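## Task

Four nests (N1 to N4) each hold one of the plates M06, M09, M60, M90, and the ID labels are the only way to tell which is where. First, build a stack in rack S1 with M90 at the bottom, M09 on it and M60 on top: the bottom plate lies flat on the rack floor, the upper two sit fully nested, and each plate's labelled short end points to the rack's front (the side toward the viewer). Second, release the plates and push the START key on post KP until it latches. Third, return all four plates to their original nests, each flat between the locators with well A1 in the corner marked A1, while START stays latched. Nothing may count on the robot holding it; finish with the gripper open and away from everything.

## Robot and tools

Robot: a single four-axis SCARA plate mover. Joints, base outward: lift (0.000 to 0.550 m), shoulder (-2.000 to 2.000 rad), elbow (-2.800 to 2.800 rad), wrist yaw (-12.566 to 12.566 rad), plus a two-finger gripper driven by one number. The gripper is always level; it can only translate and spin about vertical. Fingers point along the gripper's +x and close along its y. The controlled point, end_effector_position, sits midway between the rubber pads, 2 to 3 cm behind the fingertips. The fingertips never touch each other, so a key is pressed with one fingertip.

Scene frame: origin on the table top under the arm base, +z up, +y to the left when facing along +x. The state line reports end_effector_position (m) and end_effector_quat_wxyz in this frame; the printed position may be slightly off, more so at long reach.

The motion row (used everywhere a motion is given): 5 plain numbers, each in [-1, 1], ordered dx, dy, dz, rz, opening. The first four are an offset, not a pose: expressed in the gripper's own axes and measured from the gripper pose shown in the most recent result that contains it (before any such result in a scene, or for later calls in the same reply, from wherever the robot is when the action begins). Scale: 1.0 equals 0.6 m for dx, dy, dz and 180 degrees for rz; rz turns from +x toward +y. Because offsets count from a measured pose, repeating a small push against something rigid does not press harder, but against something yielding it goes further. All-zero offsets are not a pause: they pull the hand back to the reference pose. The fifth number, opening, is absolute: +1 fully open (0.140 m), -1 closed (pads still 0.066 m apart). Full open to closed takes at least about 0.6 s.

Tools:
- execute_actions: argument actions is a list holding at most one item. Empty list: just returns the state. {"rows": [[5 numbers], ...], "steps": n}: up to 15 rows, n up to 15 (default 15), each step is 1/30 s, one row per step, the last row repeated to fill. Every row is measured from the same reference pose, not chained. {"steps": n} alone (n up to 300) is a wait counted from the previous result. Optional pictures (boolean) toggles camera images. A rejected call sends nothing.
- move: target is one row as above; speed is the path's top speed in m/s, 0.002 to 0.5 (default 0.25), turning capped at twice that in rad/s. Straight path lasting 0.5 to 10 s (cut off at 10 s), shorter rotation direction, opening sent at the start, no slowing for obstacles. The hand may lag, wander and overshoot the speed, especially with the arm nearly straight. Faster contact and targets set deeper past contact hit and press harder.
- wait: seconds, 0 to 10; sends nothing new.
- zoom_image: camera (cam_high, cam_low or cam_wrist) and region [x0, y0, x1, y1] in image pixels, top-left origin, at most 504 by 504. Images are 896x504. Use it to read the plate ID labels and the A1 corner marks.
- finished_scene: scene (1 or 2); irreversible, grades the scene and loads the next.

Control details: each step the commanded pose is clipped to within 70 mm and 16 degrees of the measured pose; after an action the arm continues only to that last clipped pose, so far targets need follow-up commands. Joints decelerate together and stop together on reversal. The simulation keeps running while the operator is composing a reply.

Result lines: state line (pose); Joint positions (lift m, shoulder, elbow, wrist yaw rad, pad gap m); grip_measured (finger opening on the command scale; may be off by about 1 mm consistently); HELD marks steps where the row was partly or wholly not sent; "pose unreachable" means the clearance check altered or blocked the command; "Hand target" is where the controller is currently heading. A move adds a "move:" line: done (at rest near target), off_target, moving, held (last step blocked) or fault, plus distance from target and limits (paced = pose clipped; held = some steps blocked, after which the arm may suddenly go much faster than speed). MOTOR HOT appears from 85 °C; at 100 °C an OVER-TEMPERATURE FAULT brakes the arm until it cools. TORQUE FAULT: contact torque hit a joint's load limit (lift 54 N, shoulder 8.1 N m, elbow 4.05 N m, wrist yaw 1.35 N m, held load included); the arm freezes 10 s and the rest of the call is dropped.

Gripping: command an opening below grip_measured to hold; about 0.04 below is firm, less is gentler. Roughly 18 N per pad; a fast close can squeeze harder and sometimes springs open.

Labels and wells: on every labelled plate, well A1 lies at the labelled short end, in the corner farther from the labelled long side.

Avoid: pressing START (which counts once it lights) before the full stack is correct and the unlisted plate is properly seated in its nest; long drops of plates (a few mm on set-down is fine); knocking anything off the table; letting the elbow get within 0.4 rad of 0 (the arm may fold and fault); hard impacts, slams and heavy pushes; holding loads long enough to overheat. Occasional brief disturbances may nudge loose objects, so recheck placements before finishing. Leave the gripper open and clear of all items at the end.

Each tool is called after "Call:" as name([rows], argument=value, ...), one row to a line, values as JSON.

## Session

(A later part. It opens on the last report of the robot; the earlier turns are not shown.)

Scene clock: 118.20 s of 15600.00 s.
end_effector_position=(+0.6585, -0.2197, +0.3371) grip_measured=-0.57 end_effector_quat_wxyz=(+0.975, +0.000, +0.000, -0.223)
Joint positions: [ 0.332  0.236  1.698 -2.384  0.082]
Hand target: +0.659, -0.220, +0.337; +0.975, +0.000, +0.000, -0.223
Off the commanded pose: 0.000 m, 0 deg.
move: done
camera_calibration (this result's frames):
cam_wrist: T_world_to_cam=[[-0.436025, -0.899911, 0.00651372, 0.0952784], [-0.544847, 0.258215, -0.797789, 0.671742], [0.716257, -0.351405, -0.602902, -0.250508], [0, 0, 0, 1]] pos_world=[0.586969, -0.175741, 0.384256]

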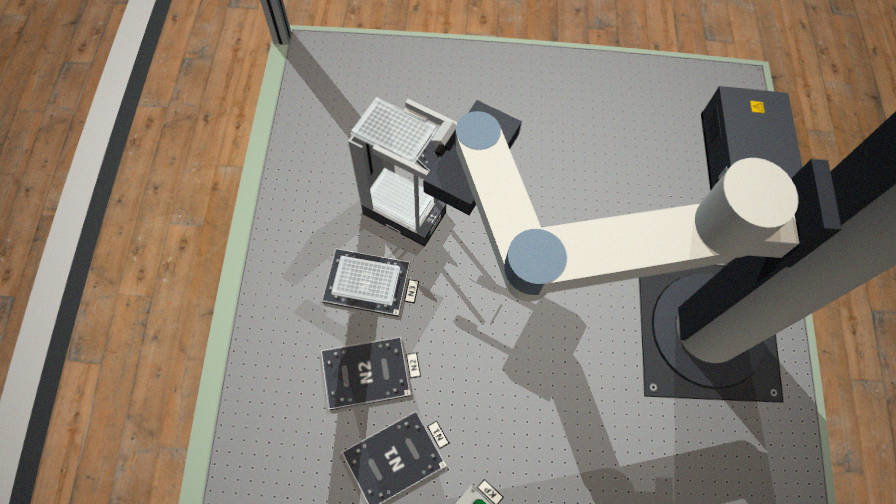

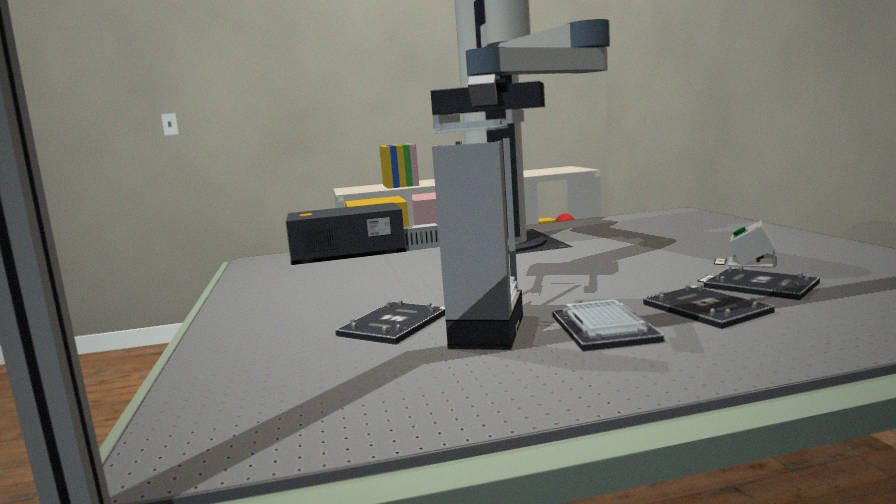

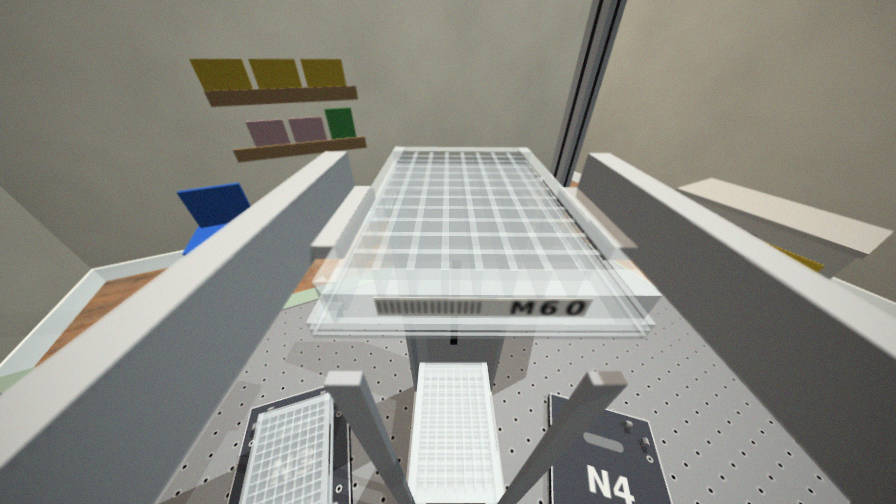

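Call:
move(target=[0,0,-0.045,0,-0.63], speed=0.015)

Call:
move(target=[0,0,-0.346,0,-0.63], speed=0.12)

Call:
move(target=[0,0,-0.0103,0,-0.63], speed=0.005)

Call:
move(target=[0,0,0,0,0])

Call:
move(target=[-0.18,0,0,0,0])

Scene clock: 124.37 s of 15600.00 s.
end_effector_position=(+0.6585, -0.2197, +0.3100) grip_measured=-0.57 end_effector_quat_wxyz=(+0.975, +0.000, +0.000, -0.223)
Joint positions: [ 0.305  0.236  1.698 -2.384  0.082]
Hand target: +0.659, -0.220, +0.310; +0.975, +0.000, +0.000, -0.223
Off the commanded pose: 0.000 m, 0 deg.
After step 90, 1.13 s passed at rest.
move: done
camera_calibration (this result's frames):
cam_wrist: T_world_to_cam=[[-0.43601, -0.899918, 0.00651372, 0.0954529], [-0.544851, 0.258206, -0.797789, 0.650178], [0.716263, -0.351393, -0.602902, -0.266805], [0, 0, 0, 1]] pos_world=[0.586971, -0.175733, 0.357226]

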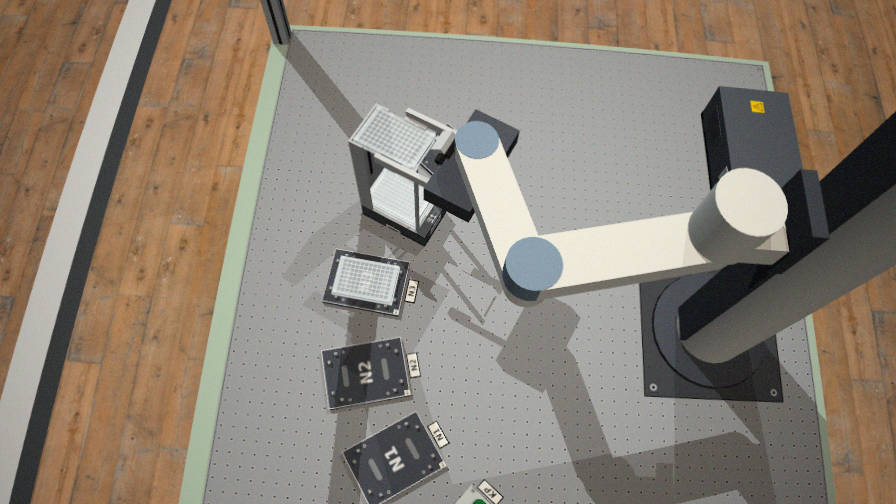

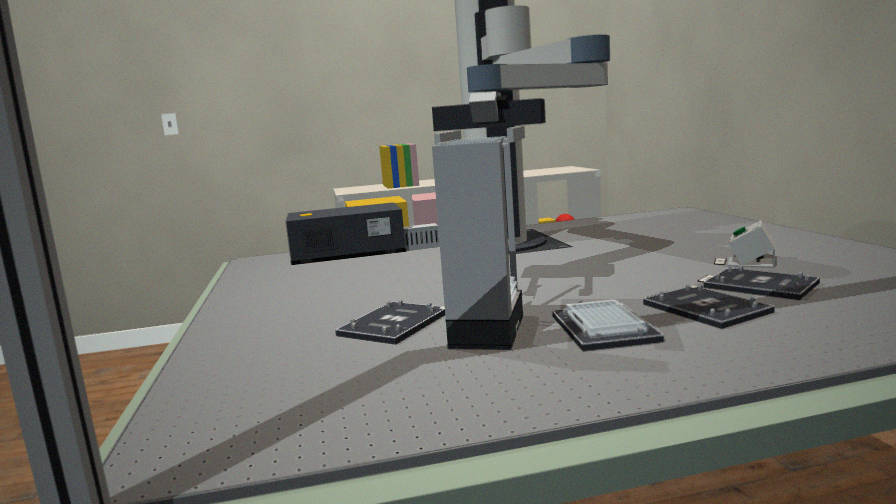

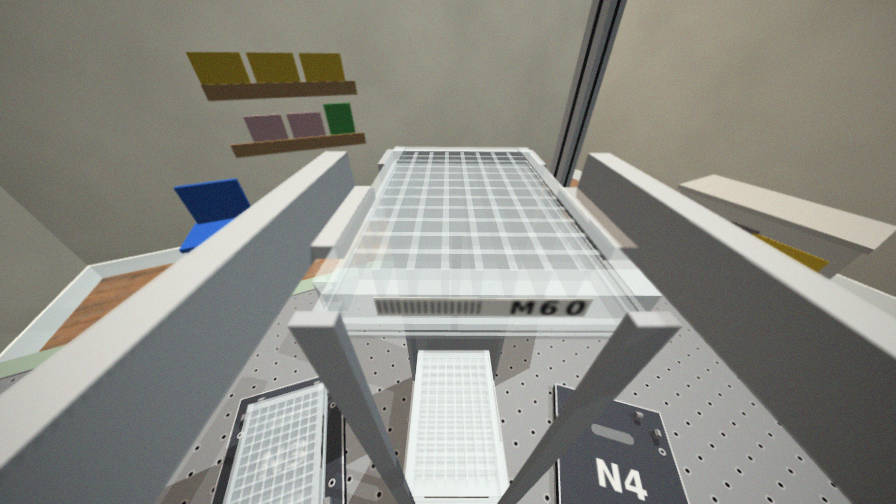

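Scene clock: 126.43 s of 15600.00 s.
end_effector_position=(+0.6585, -0.2197, +0.1023) grip_measured=-0.57 end_effector_quat_wxyz=(+0.975, +0.000, +0.000, -0.223)
Joint positions: [ 0.097  0.236  1.698 -2.384  0.082]
Hand target: +0.659, -0.220, +0.102; +0.975, +0.000, +0.000, -0.223
Off the commanded pose: 0.000 m, 0 deg.
move: done
camera_calibration (this result's frames):
cam_wrist: T_world_to_cam=[[-0.436047, -0.8999, 0.00651372, 0.0968209], [-0.544841, 0.258228, -0.797789, 0.484493], [0.716248, -0.351422, -0.602902, -0.392005], [0, 0, 0, 1]] pos_world=[0.586962, -0.17574, 0.149552]

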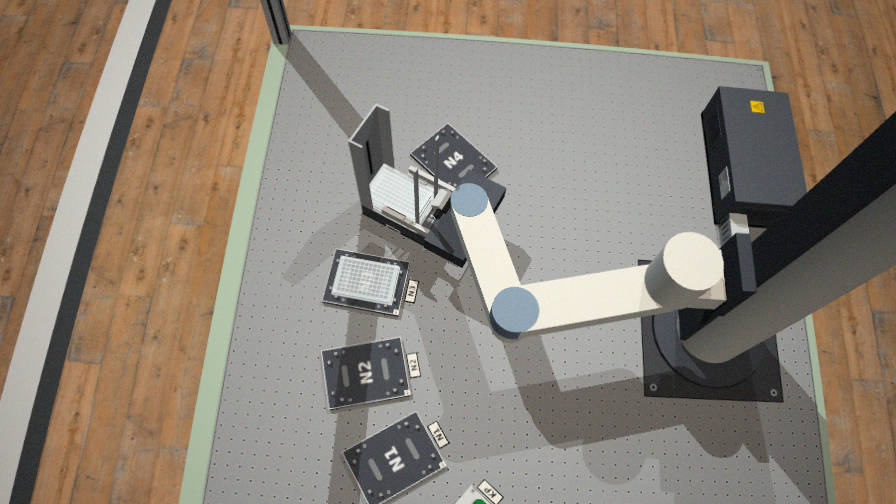

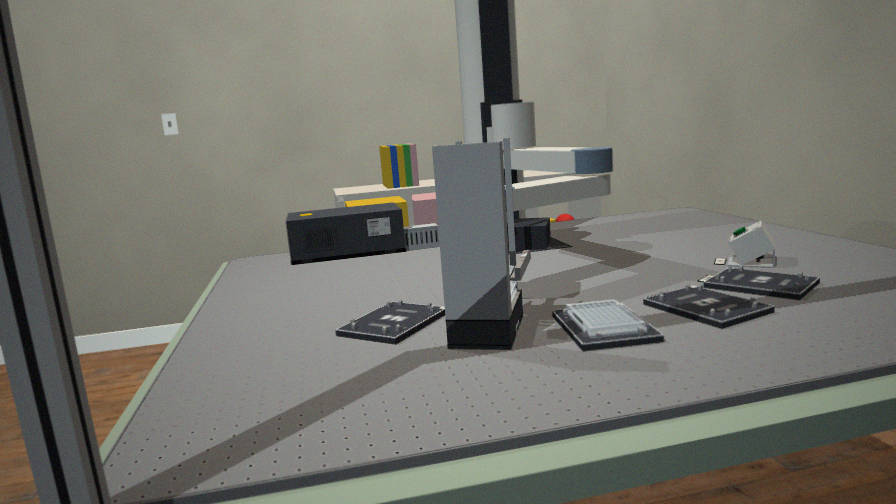

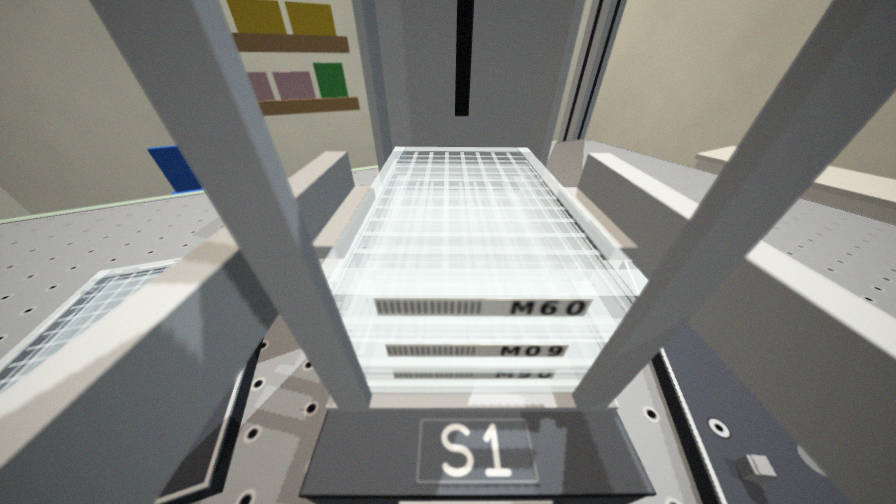

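Scene clock: 127.90 s of 15600.00 s.
end_effector_position=(+0.6585, -0.2197, +0.0968) grip_measured=-0.57 end_effector_quat_wxyz=(+0.975, +0.000, +0.000, -0.223)
Joint positions: [ 0.092  0.236  1.697 -2.384  0.082]
Hand target: +0.658, -0.220, +0.096; +0.975, +0.000, +0.000, -0.223
Off the commanded pose: 0.001 m, 0 deg.
move: done
camera_calibration (this result's frames):
cam_wrist: T_world_to_cam=[[-0.436006, -0.89992, 0.00651372, 0.0968259], [-0.544852, 0.258204, -0.797789, 0.480023], [0.716264, -0.35139, -0.602902, -0.395362], [0, 0, 0, 1]] pos_world=[0.586942, -0.175734, 0.143961]

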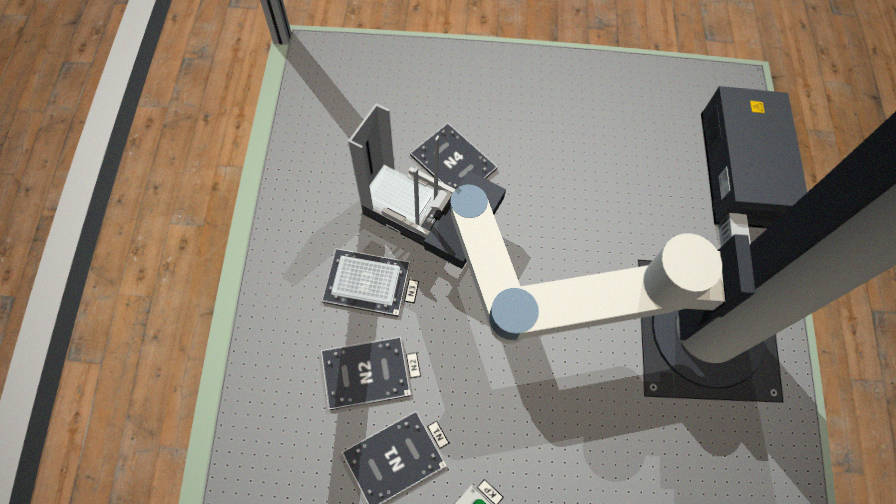

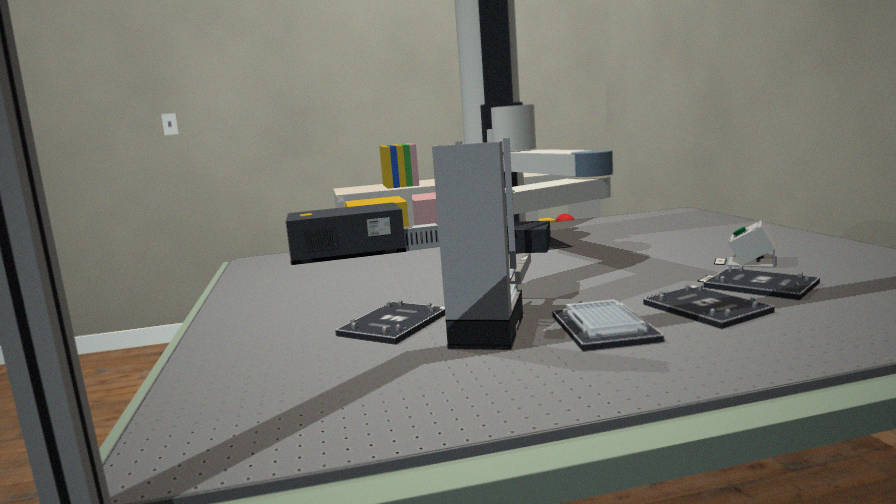

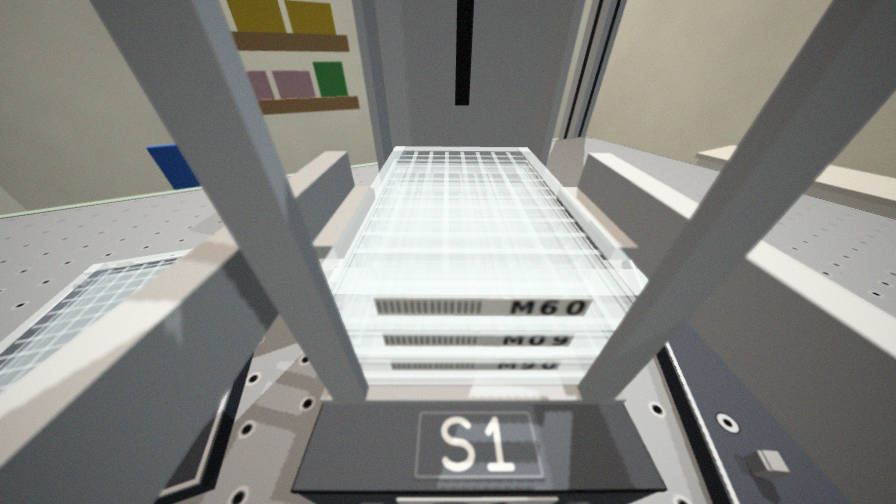

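Scene clock: 128.40 s of 15600.00 s.
end_effector_position=(+0.6585, -0.2197, +0.0968) grip_measured=+0.00 end_effector_quat_wxyz=(+0.975, +0.000, +0.000, -0.223)
Joint positions: [ 0.092  0.236  1.697 -2.384  0.103]
Hand target: +0.658, -0.220, +0.097; +0.975, +0.000, +0.000, -0.223
Off the commanded pose: 0.000 m, 0 deg.
move: done
camera_calibration (this result's frames):
cam_wrist: T_world_to_cam=[[-0.436014, -0.899916, 0.00651372, 0.0968302], [-0.54485, 0.258208, -0.797789, 0.480071], [0.716261, -0.351396, -0.602902, -0.395325], [0, 0, 0, 1]] pos_world=[0.586942, -0.175735, 0.144022]

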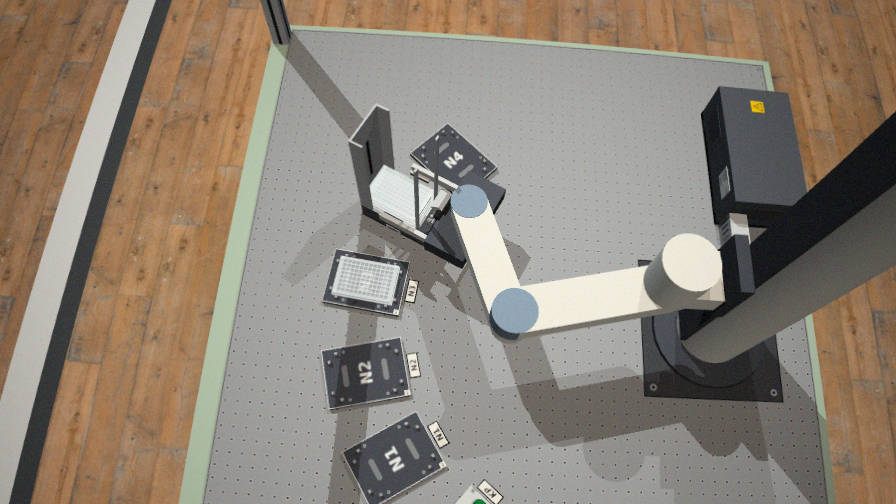

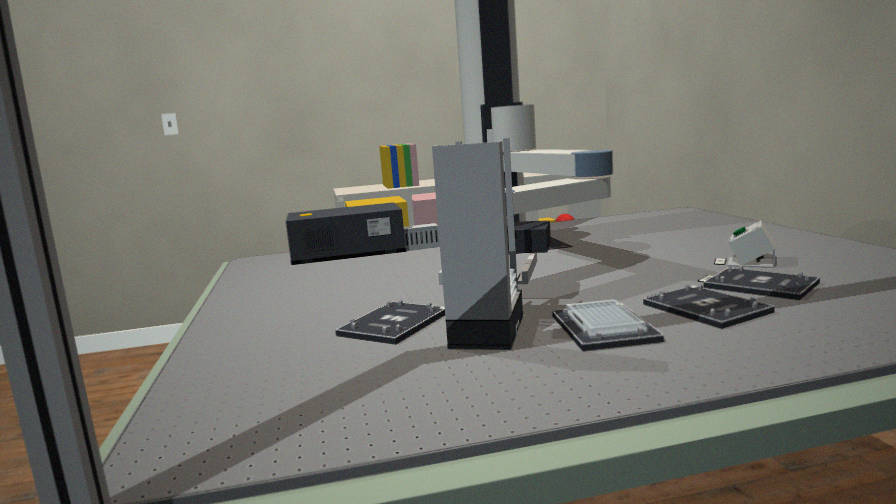

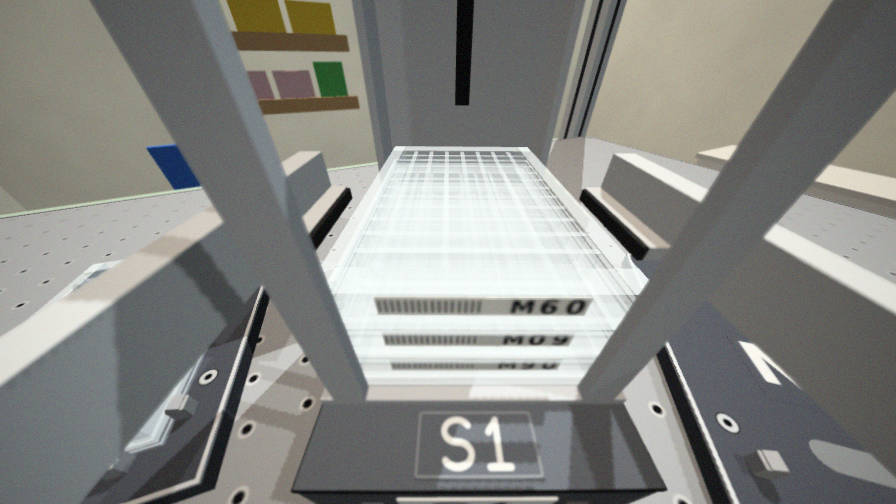

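Scene clock: 129.23 s of 15600.00 s.
end_effector_position=(+0.5612, -0.1727, +0.0968) grip_measured=+0.00 end_effector_quat_wxyz=(+0.975, +0.000, +0.000, -0.223)
Joint positions: [ 0.092  0.474  1.143 -2.067  0.103]
Hand target: +0.561, -0.173, +0.097; +0.975, +0.000, +0.000, -0.223
Off the commanded pose: 0.000 m, 0 deg.
move: done
camera_calibration (this result's frames):
cam_wrist: T_world_to_cam=[[-0.436154, -0.899848, 0.00651372, 0.0967866], [-0.54481, 0.258293, -0.797789, 0.414926], [0.716206, -0.351508, -0.602902, -0.309141], [0, 0, 0, 1]] pos_world=[0.489679, -0.128745, 0.144011]

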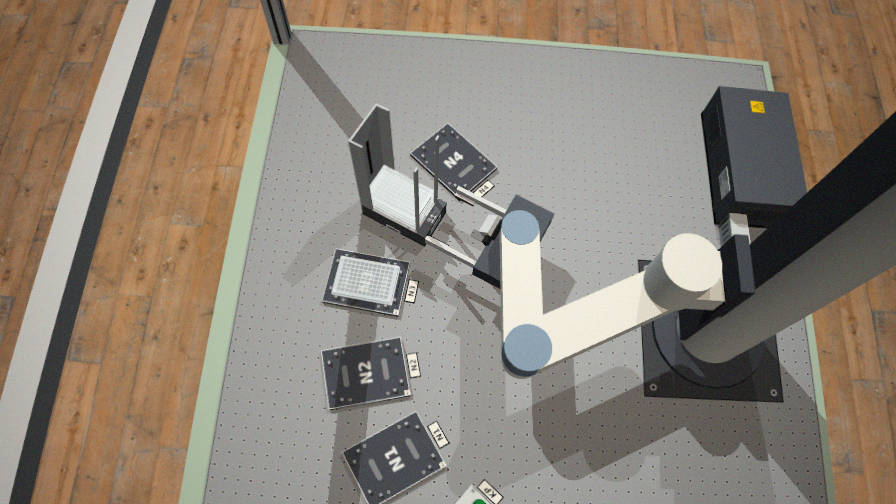

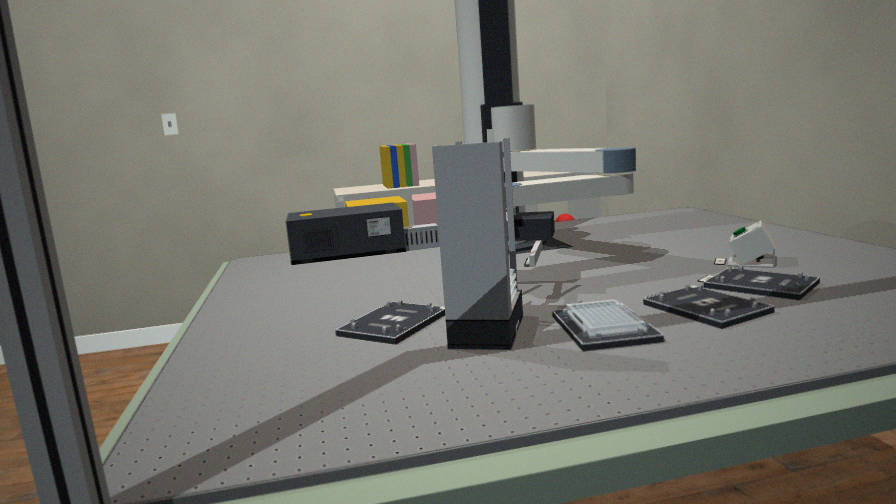

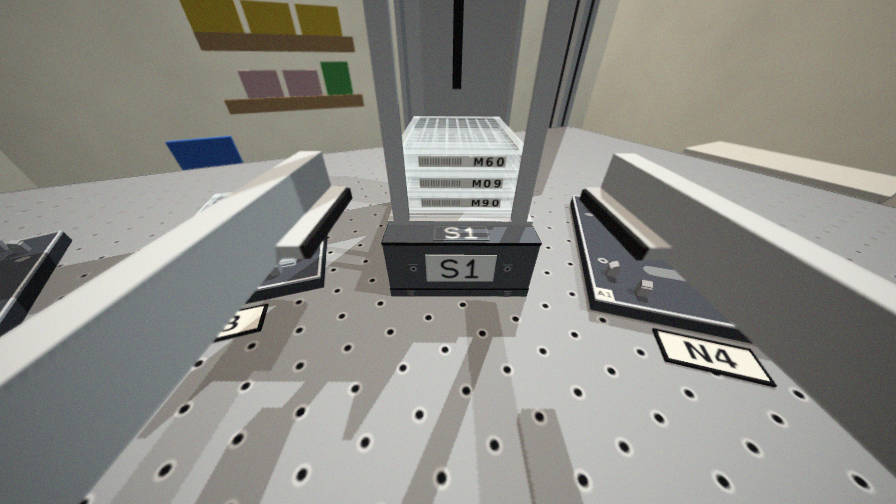

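Call:
move(target=[-0.05,0,0.12,0,-1])

Call:
move(target=[-0.44,0.53,0,0.42,-1])

Scene clock: 142.83 s of 15600.00 s.
end_effector_position=(+0.5341, -0.1598, +0.1689) grip_measured=-1.00 end_effector_quat_wxyz=(+0.975, +0.000, +0.000, -0.223)
Joint positions: [ 0.164  0.528  1.006 -1.985  0.066]
Hand target: +0.534, -0.160, +0.169; +0.975, +0.000, +0.000, -0.223
Off the commanded pose: 0.000 m, 0 deg.
After step 90, 9.83 s passed at rest.
move: done
camera_calibration (this result's frames):
cam_wrist: T_world_to_cam=[[-0.436494, -0.899684, 0.00651372, 0.0964086], [-0.544712, 0.258499, -0.797789, 0.454293], [0.716074, -0.351778, -0.602902, -0.241713], [0, 0, 0, 1]] pos_world=[0.462626, -0.115726, 0.216073]

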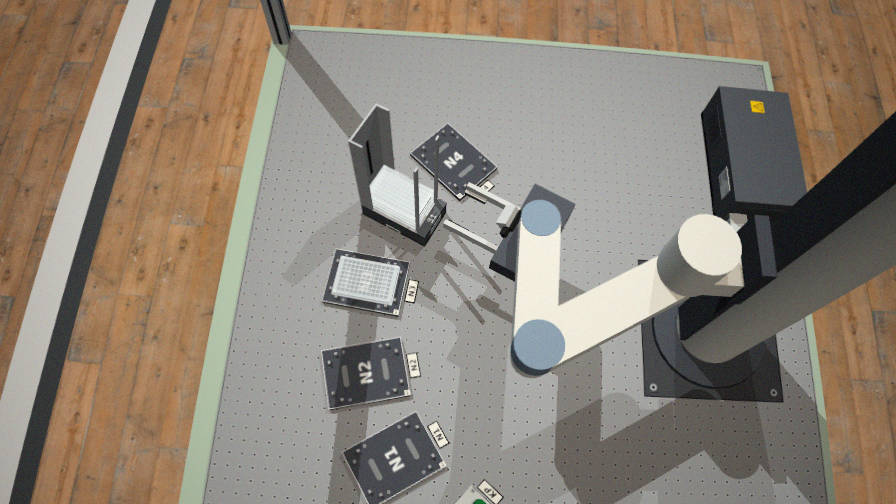

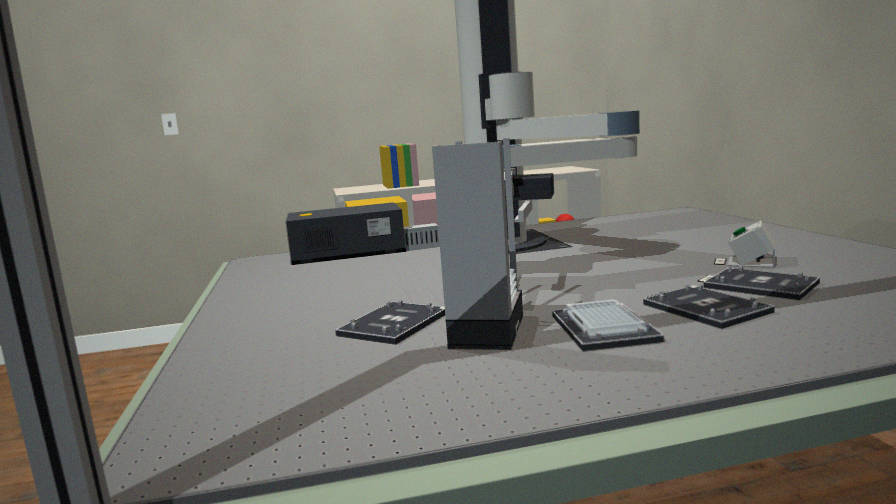

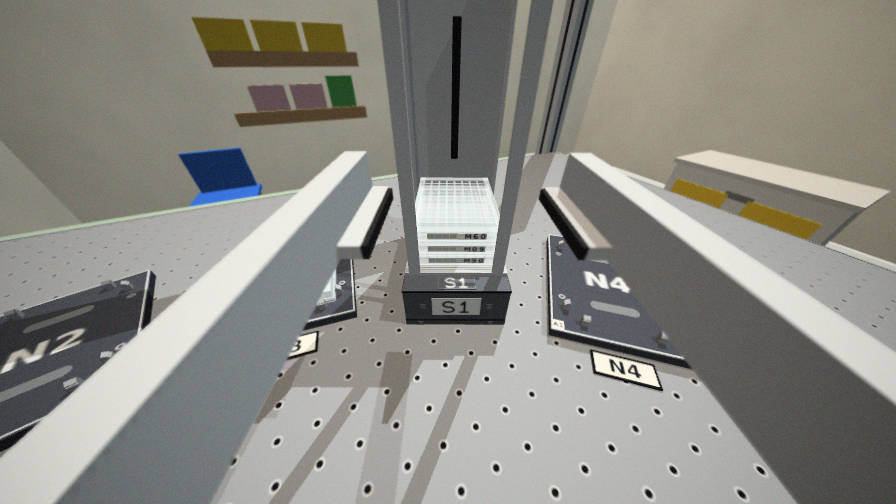

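Scene clock: 145.83 s of 15600.00 s.
end_effector_position=(+0.4349, +0.2416, +0.1689) grip_measured=-1.00 end_effector_quat_wxyz=(+0.907, +0.000, +0.000, +0.421)
Joint positions: [ 0.164  1.65   0.846 -1.626  0.066]
Hand target: +0.435, +0.242, +0.169; +0.907, +0.000, +0.000, +0.421
Off the commanded pose: 0.000 m, 0 deg.
move: done
camera_calibration (this result's frames):
cam_wrist: T_world_to_cam=[[0.763212, -0.646115, 0.00651372, -0.168793], [-0.385594, -0.463519, -0.797789, 0.401724], [0.518482, 0.606371, -0.602902, -0.175015], [0, 0, 0, 1]] pos_world=[0.37447, 0.183271, 0.216074]

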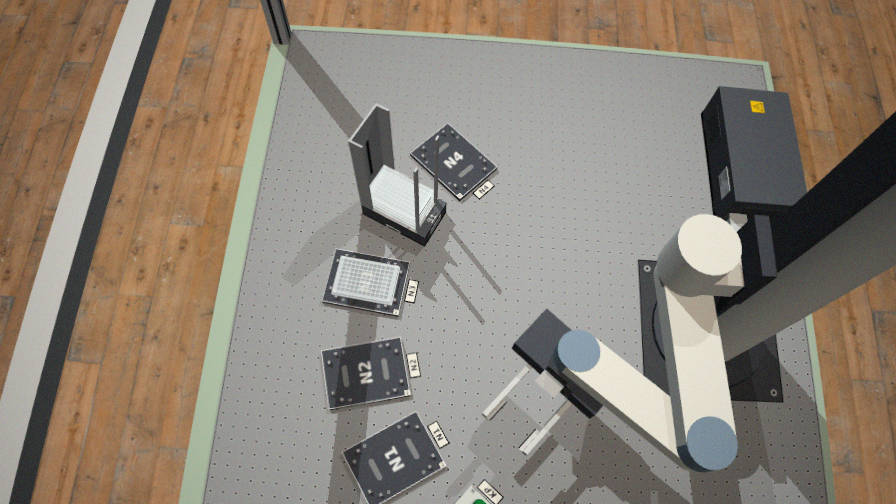

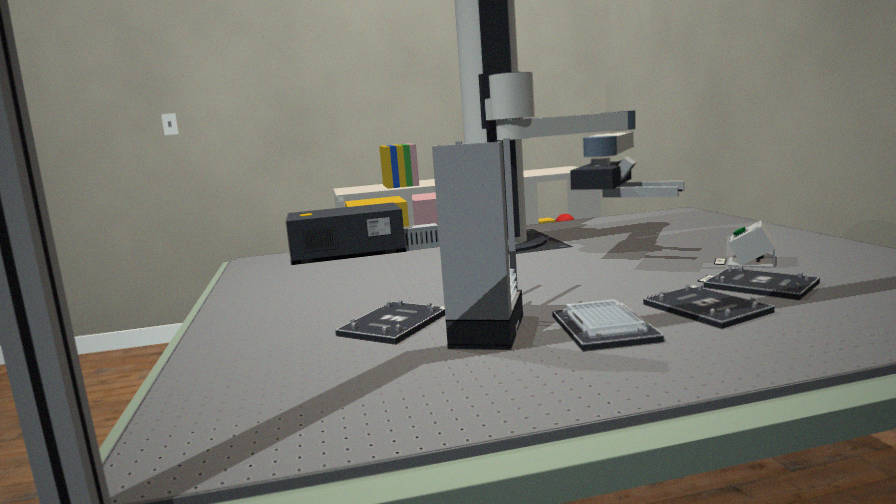

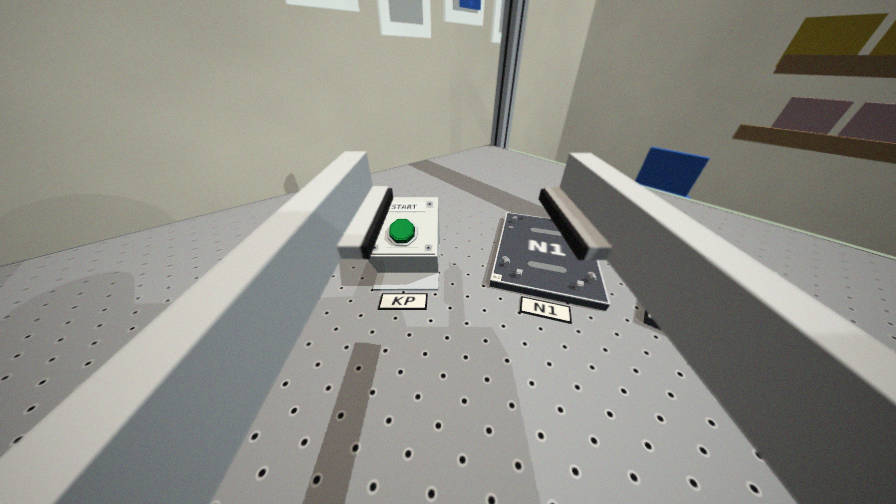

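Call:
move(target=[0.1,-0.04,-0.05,0,-1])

Scene clock: 148.93 s of 15600.00 s.
end_effector_position=(+0.4919, +0.2720, +0.1388) grip_measured=-1.00 end_effector_quat_wxyz=(+0.907, +0.000, +0.000, +0.421)
Joint positions: [ 0.134  1.515  1.129 -1.775  0.066]
Hand target: +0.492, +0.272, +0.139; +0.907, +0.000, +0.000, +0.421
Off the commanded pose: 0.000 m, 0 deg.
move: done
camera_calibration (this result's frames):
cam_wrist: T_world_to_cam=[[0.763314, -0.645995, 0.00651372, -0.192617], [-0.385521, -0.46358, -0.797789, 0.413802], [0.518387, 0.606452, -0.602902, -0.241116], [0, 0, 0, 1]] pos_world=[0.431548, 0.213626, 0.186012]

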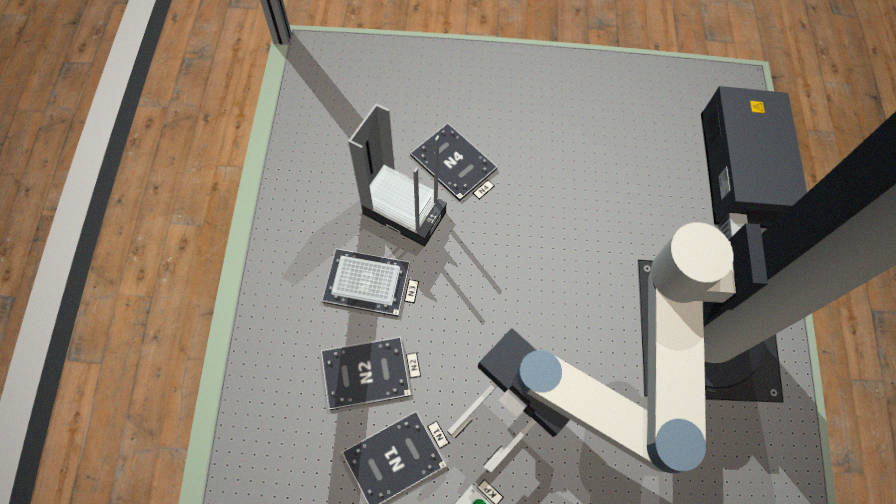

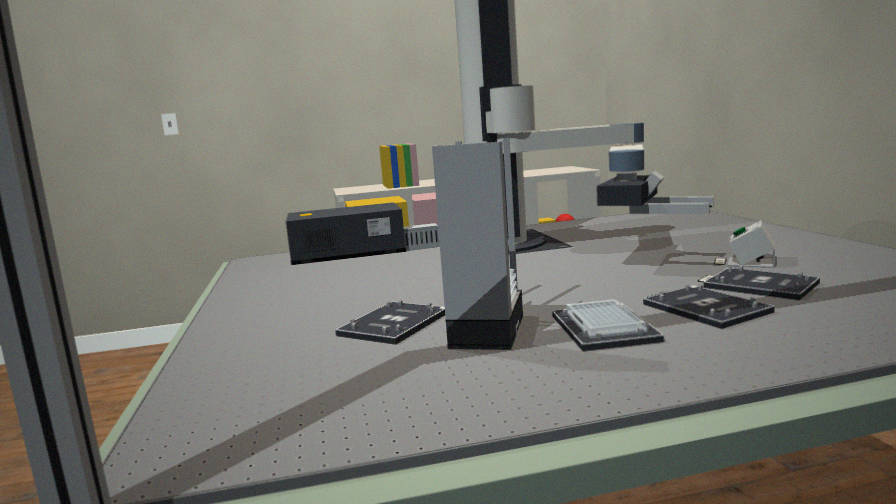

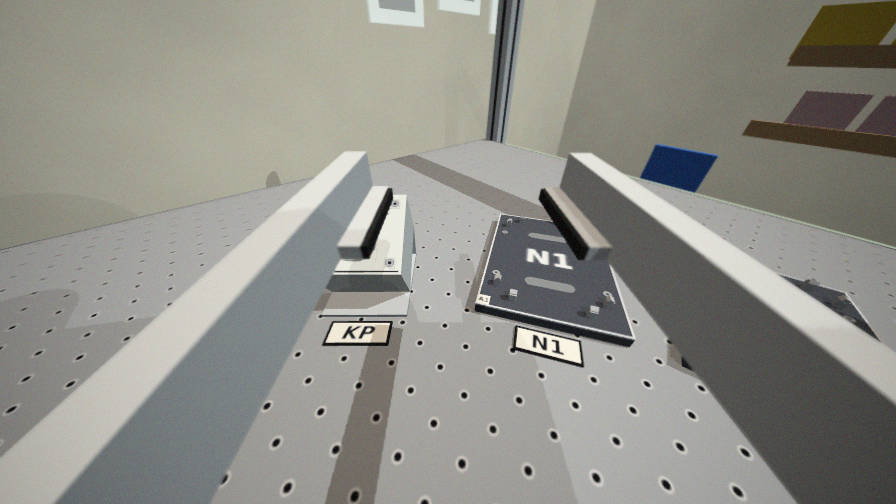

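Wrong side.

Call:
move(target=[0.02,0.13,-0.03,0,-1])

Scene clock: 151.97 s of 15600.00 s.
end_effector_position=(+0.4400, +0.3316, +0.1208) grip_measured=-1.00 end_effector_quat_wxyz=(+0.907, +0.000, +0.000, +0.421)
Joint positions: [ 0.116  1.788  1.149 -2.067  0.066]
Hand target: +0.440, +0.331, +0.121; +0.907, +0.000, +0.000, +0.421
Off the commanded pose: 0.000 m, 0 deg.
move: done
camera_calibration (this result's frames):
cam_wrist: T_world_to_cam=[[0.763684, -0.645557, 0.00651372, -0.114617], [-0.385256, -0.463801, -0.797789, 0.406965], [0.518039, 0.606749, -0.602902, -0.261136], [0, 0, 0, 1]] pos_world=[0.379596, 0.273202, 0.167979]

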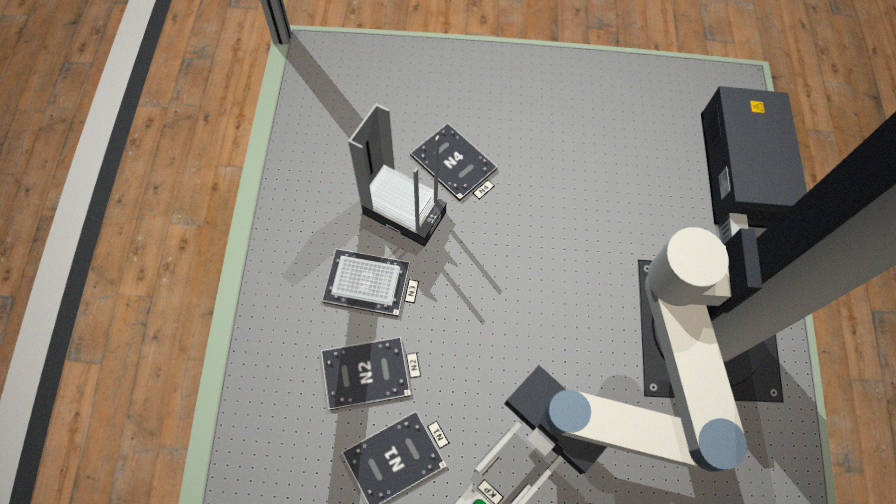

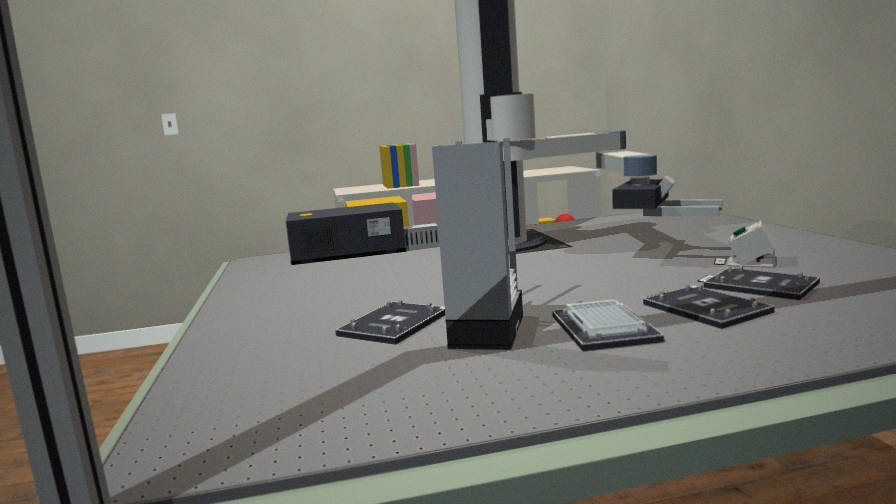

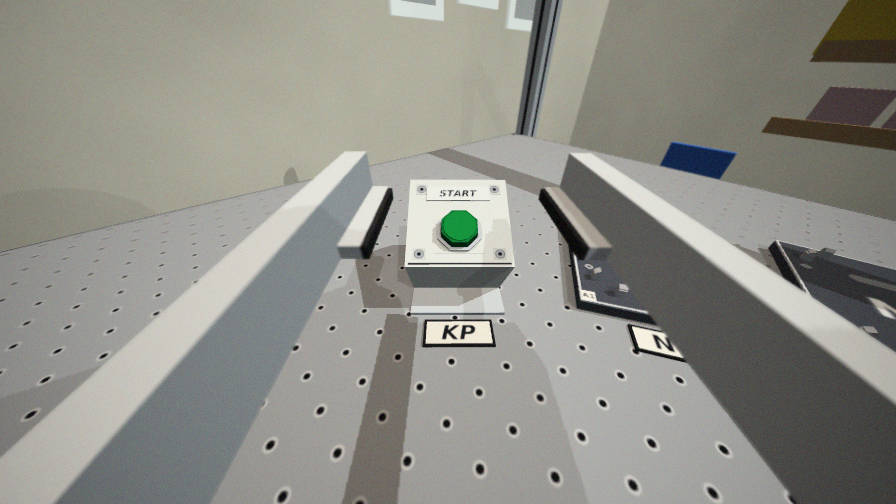

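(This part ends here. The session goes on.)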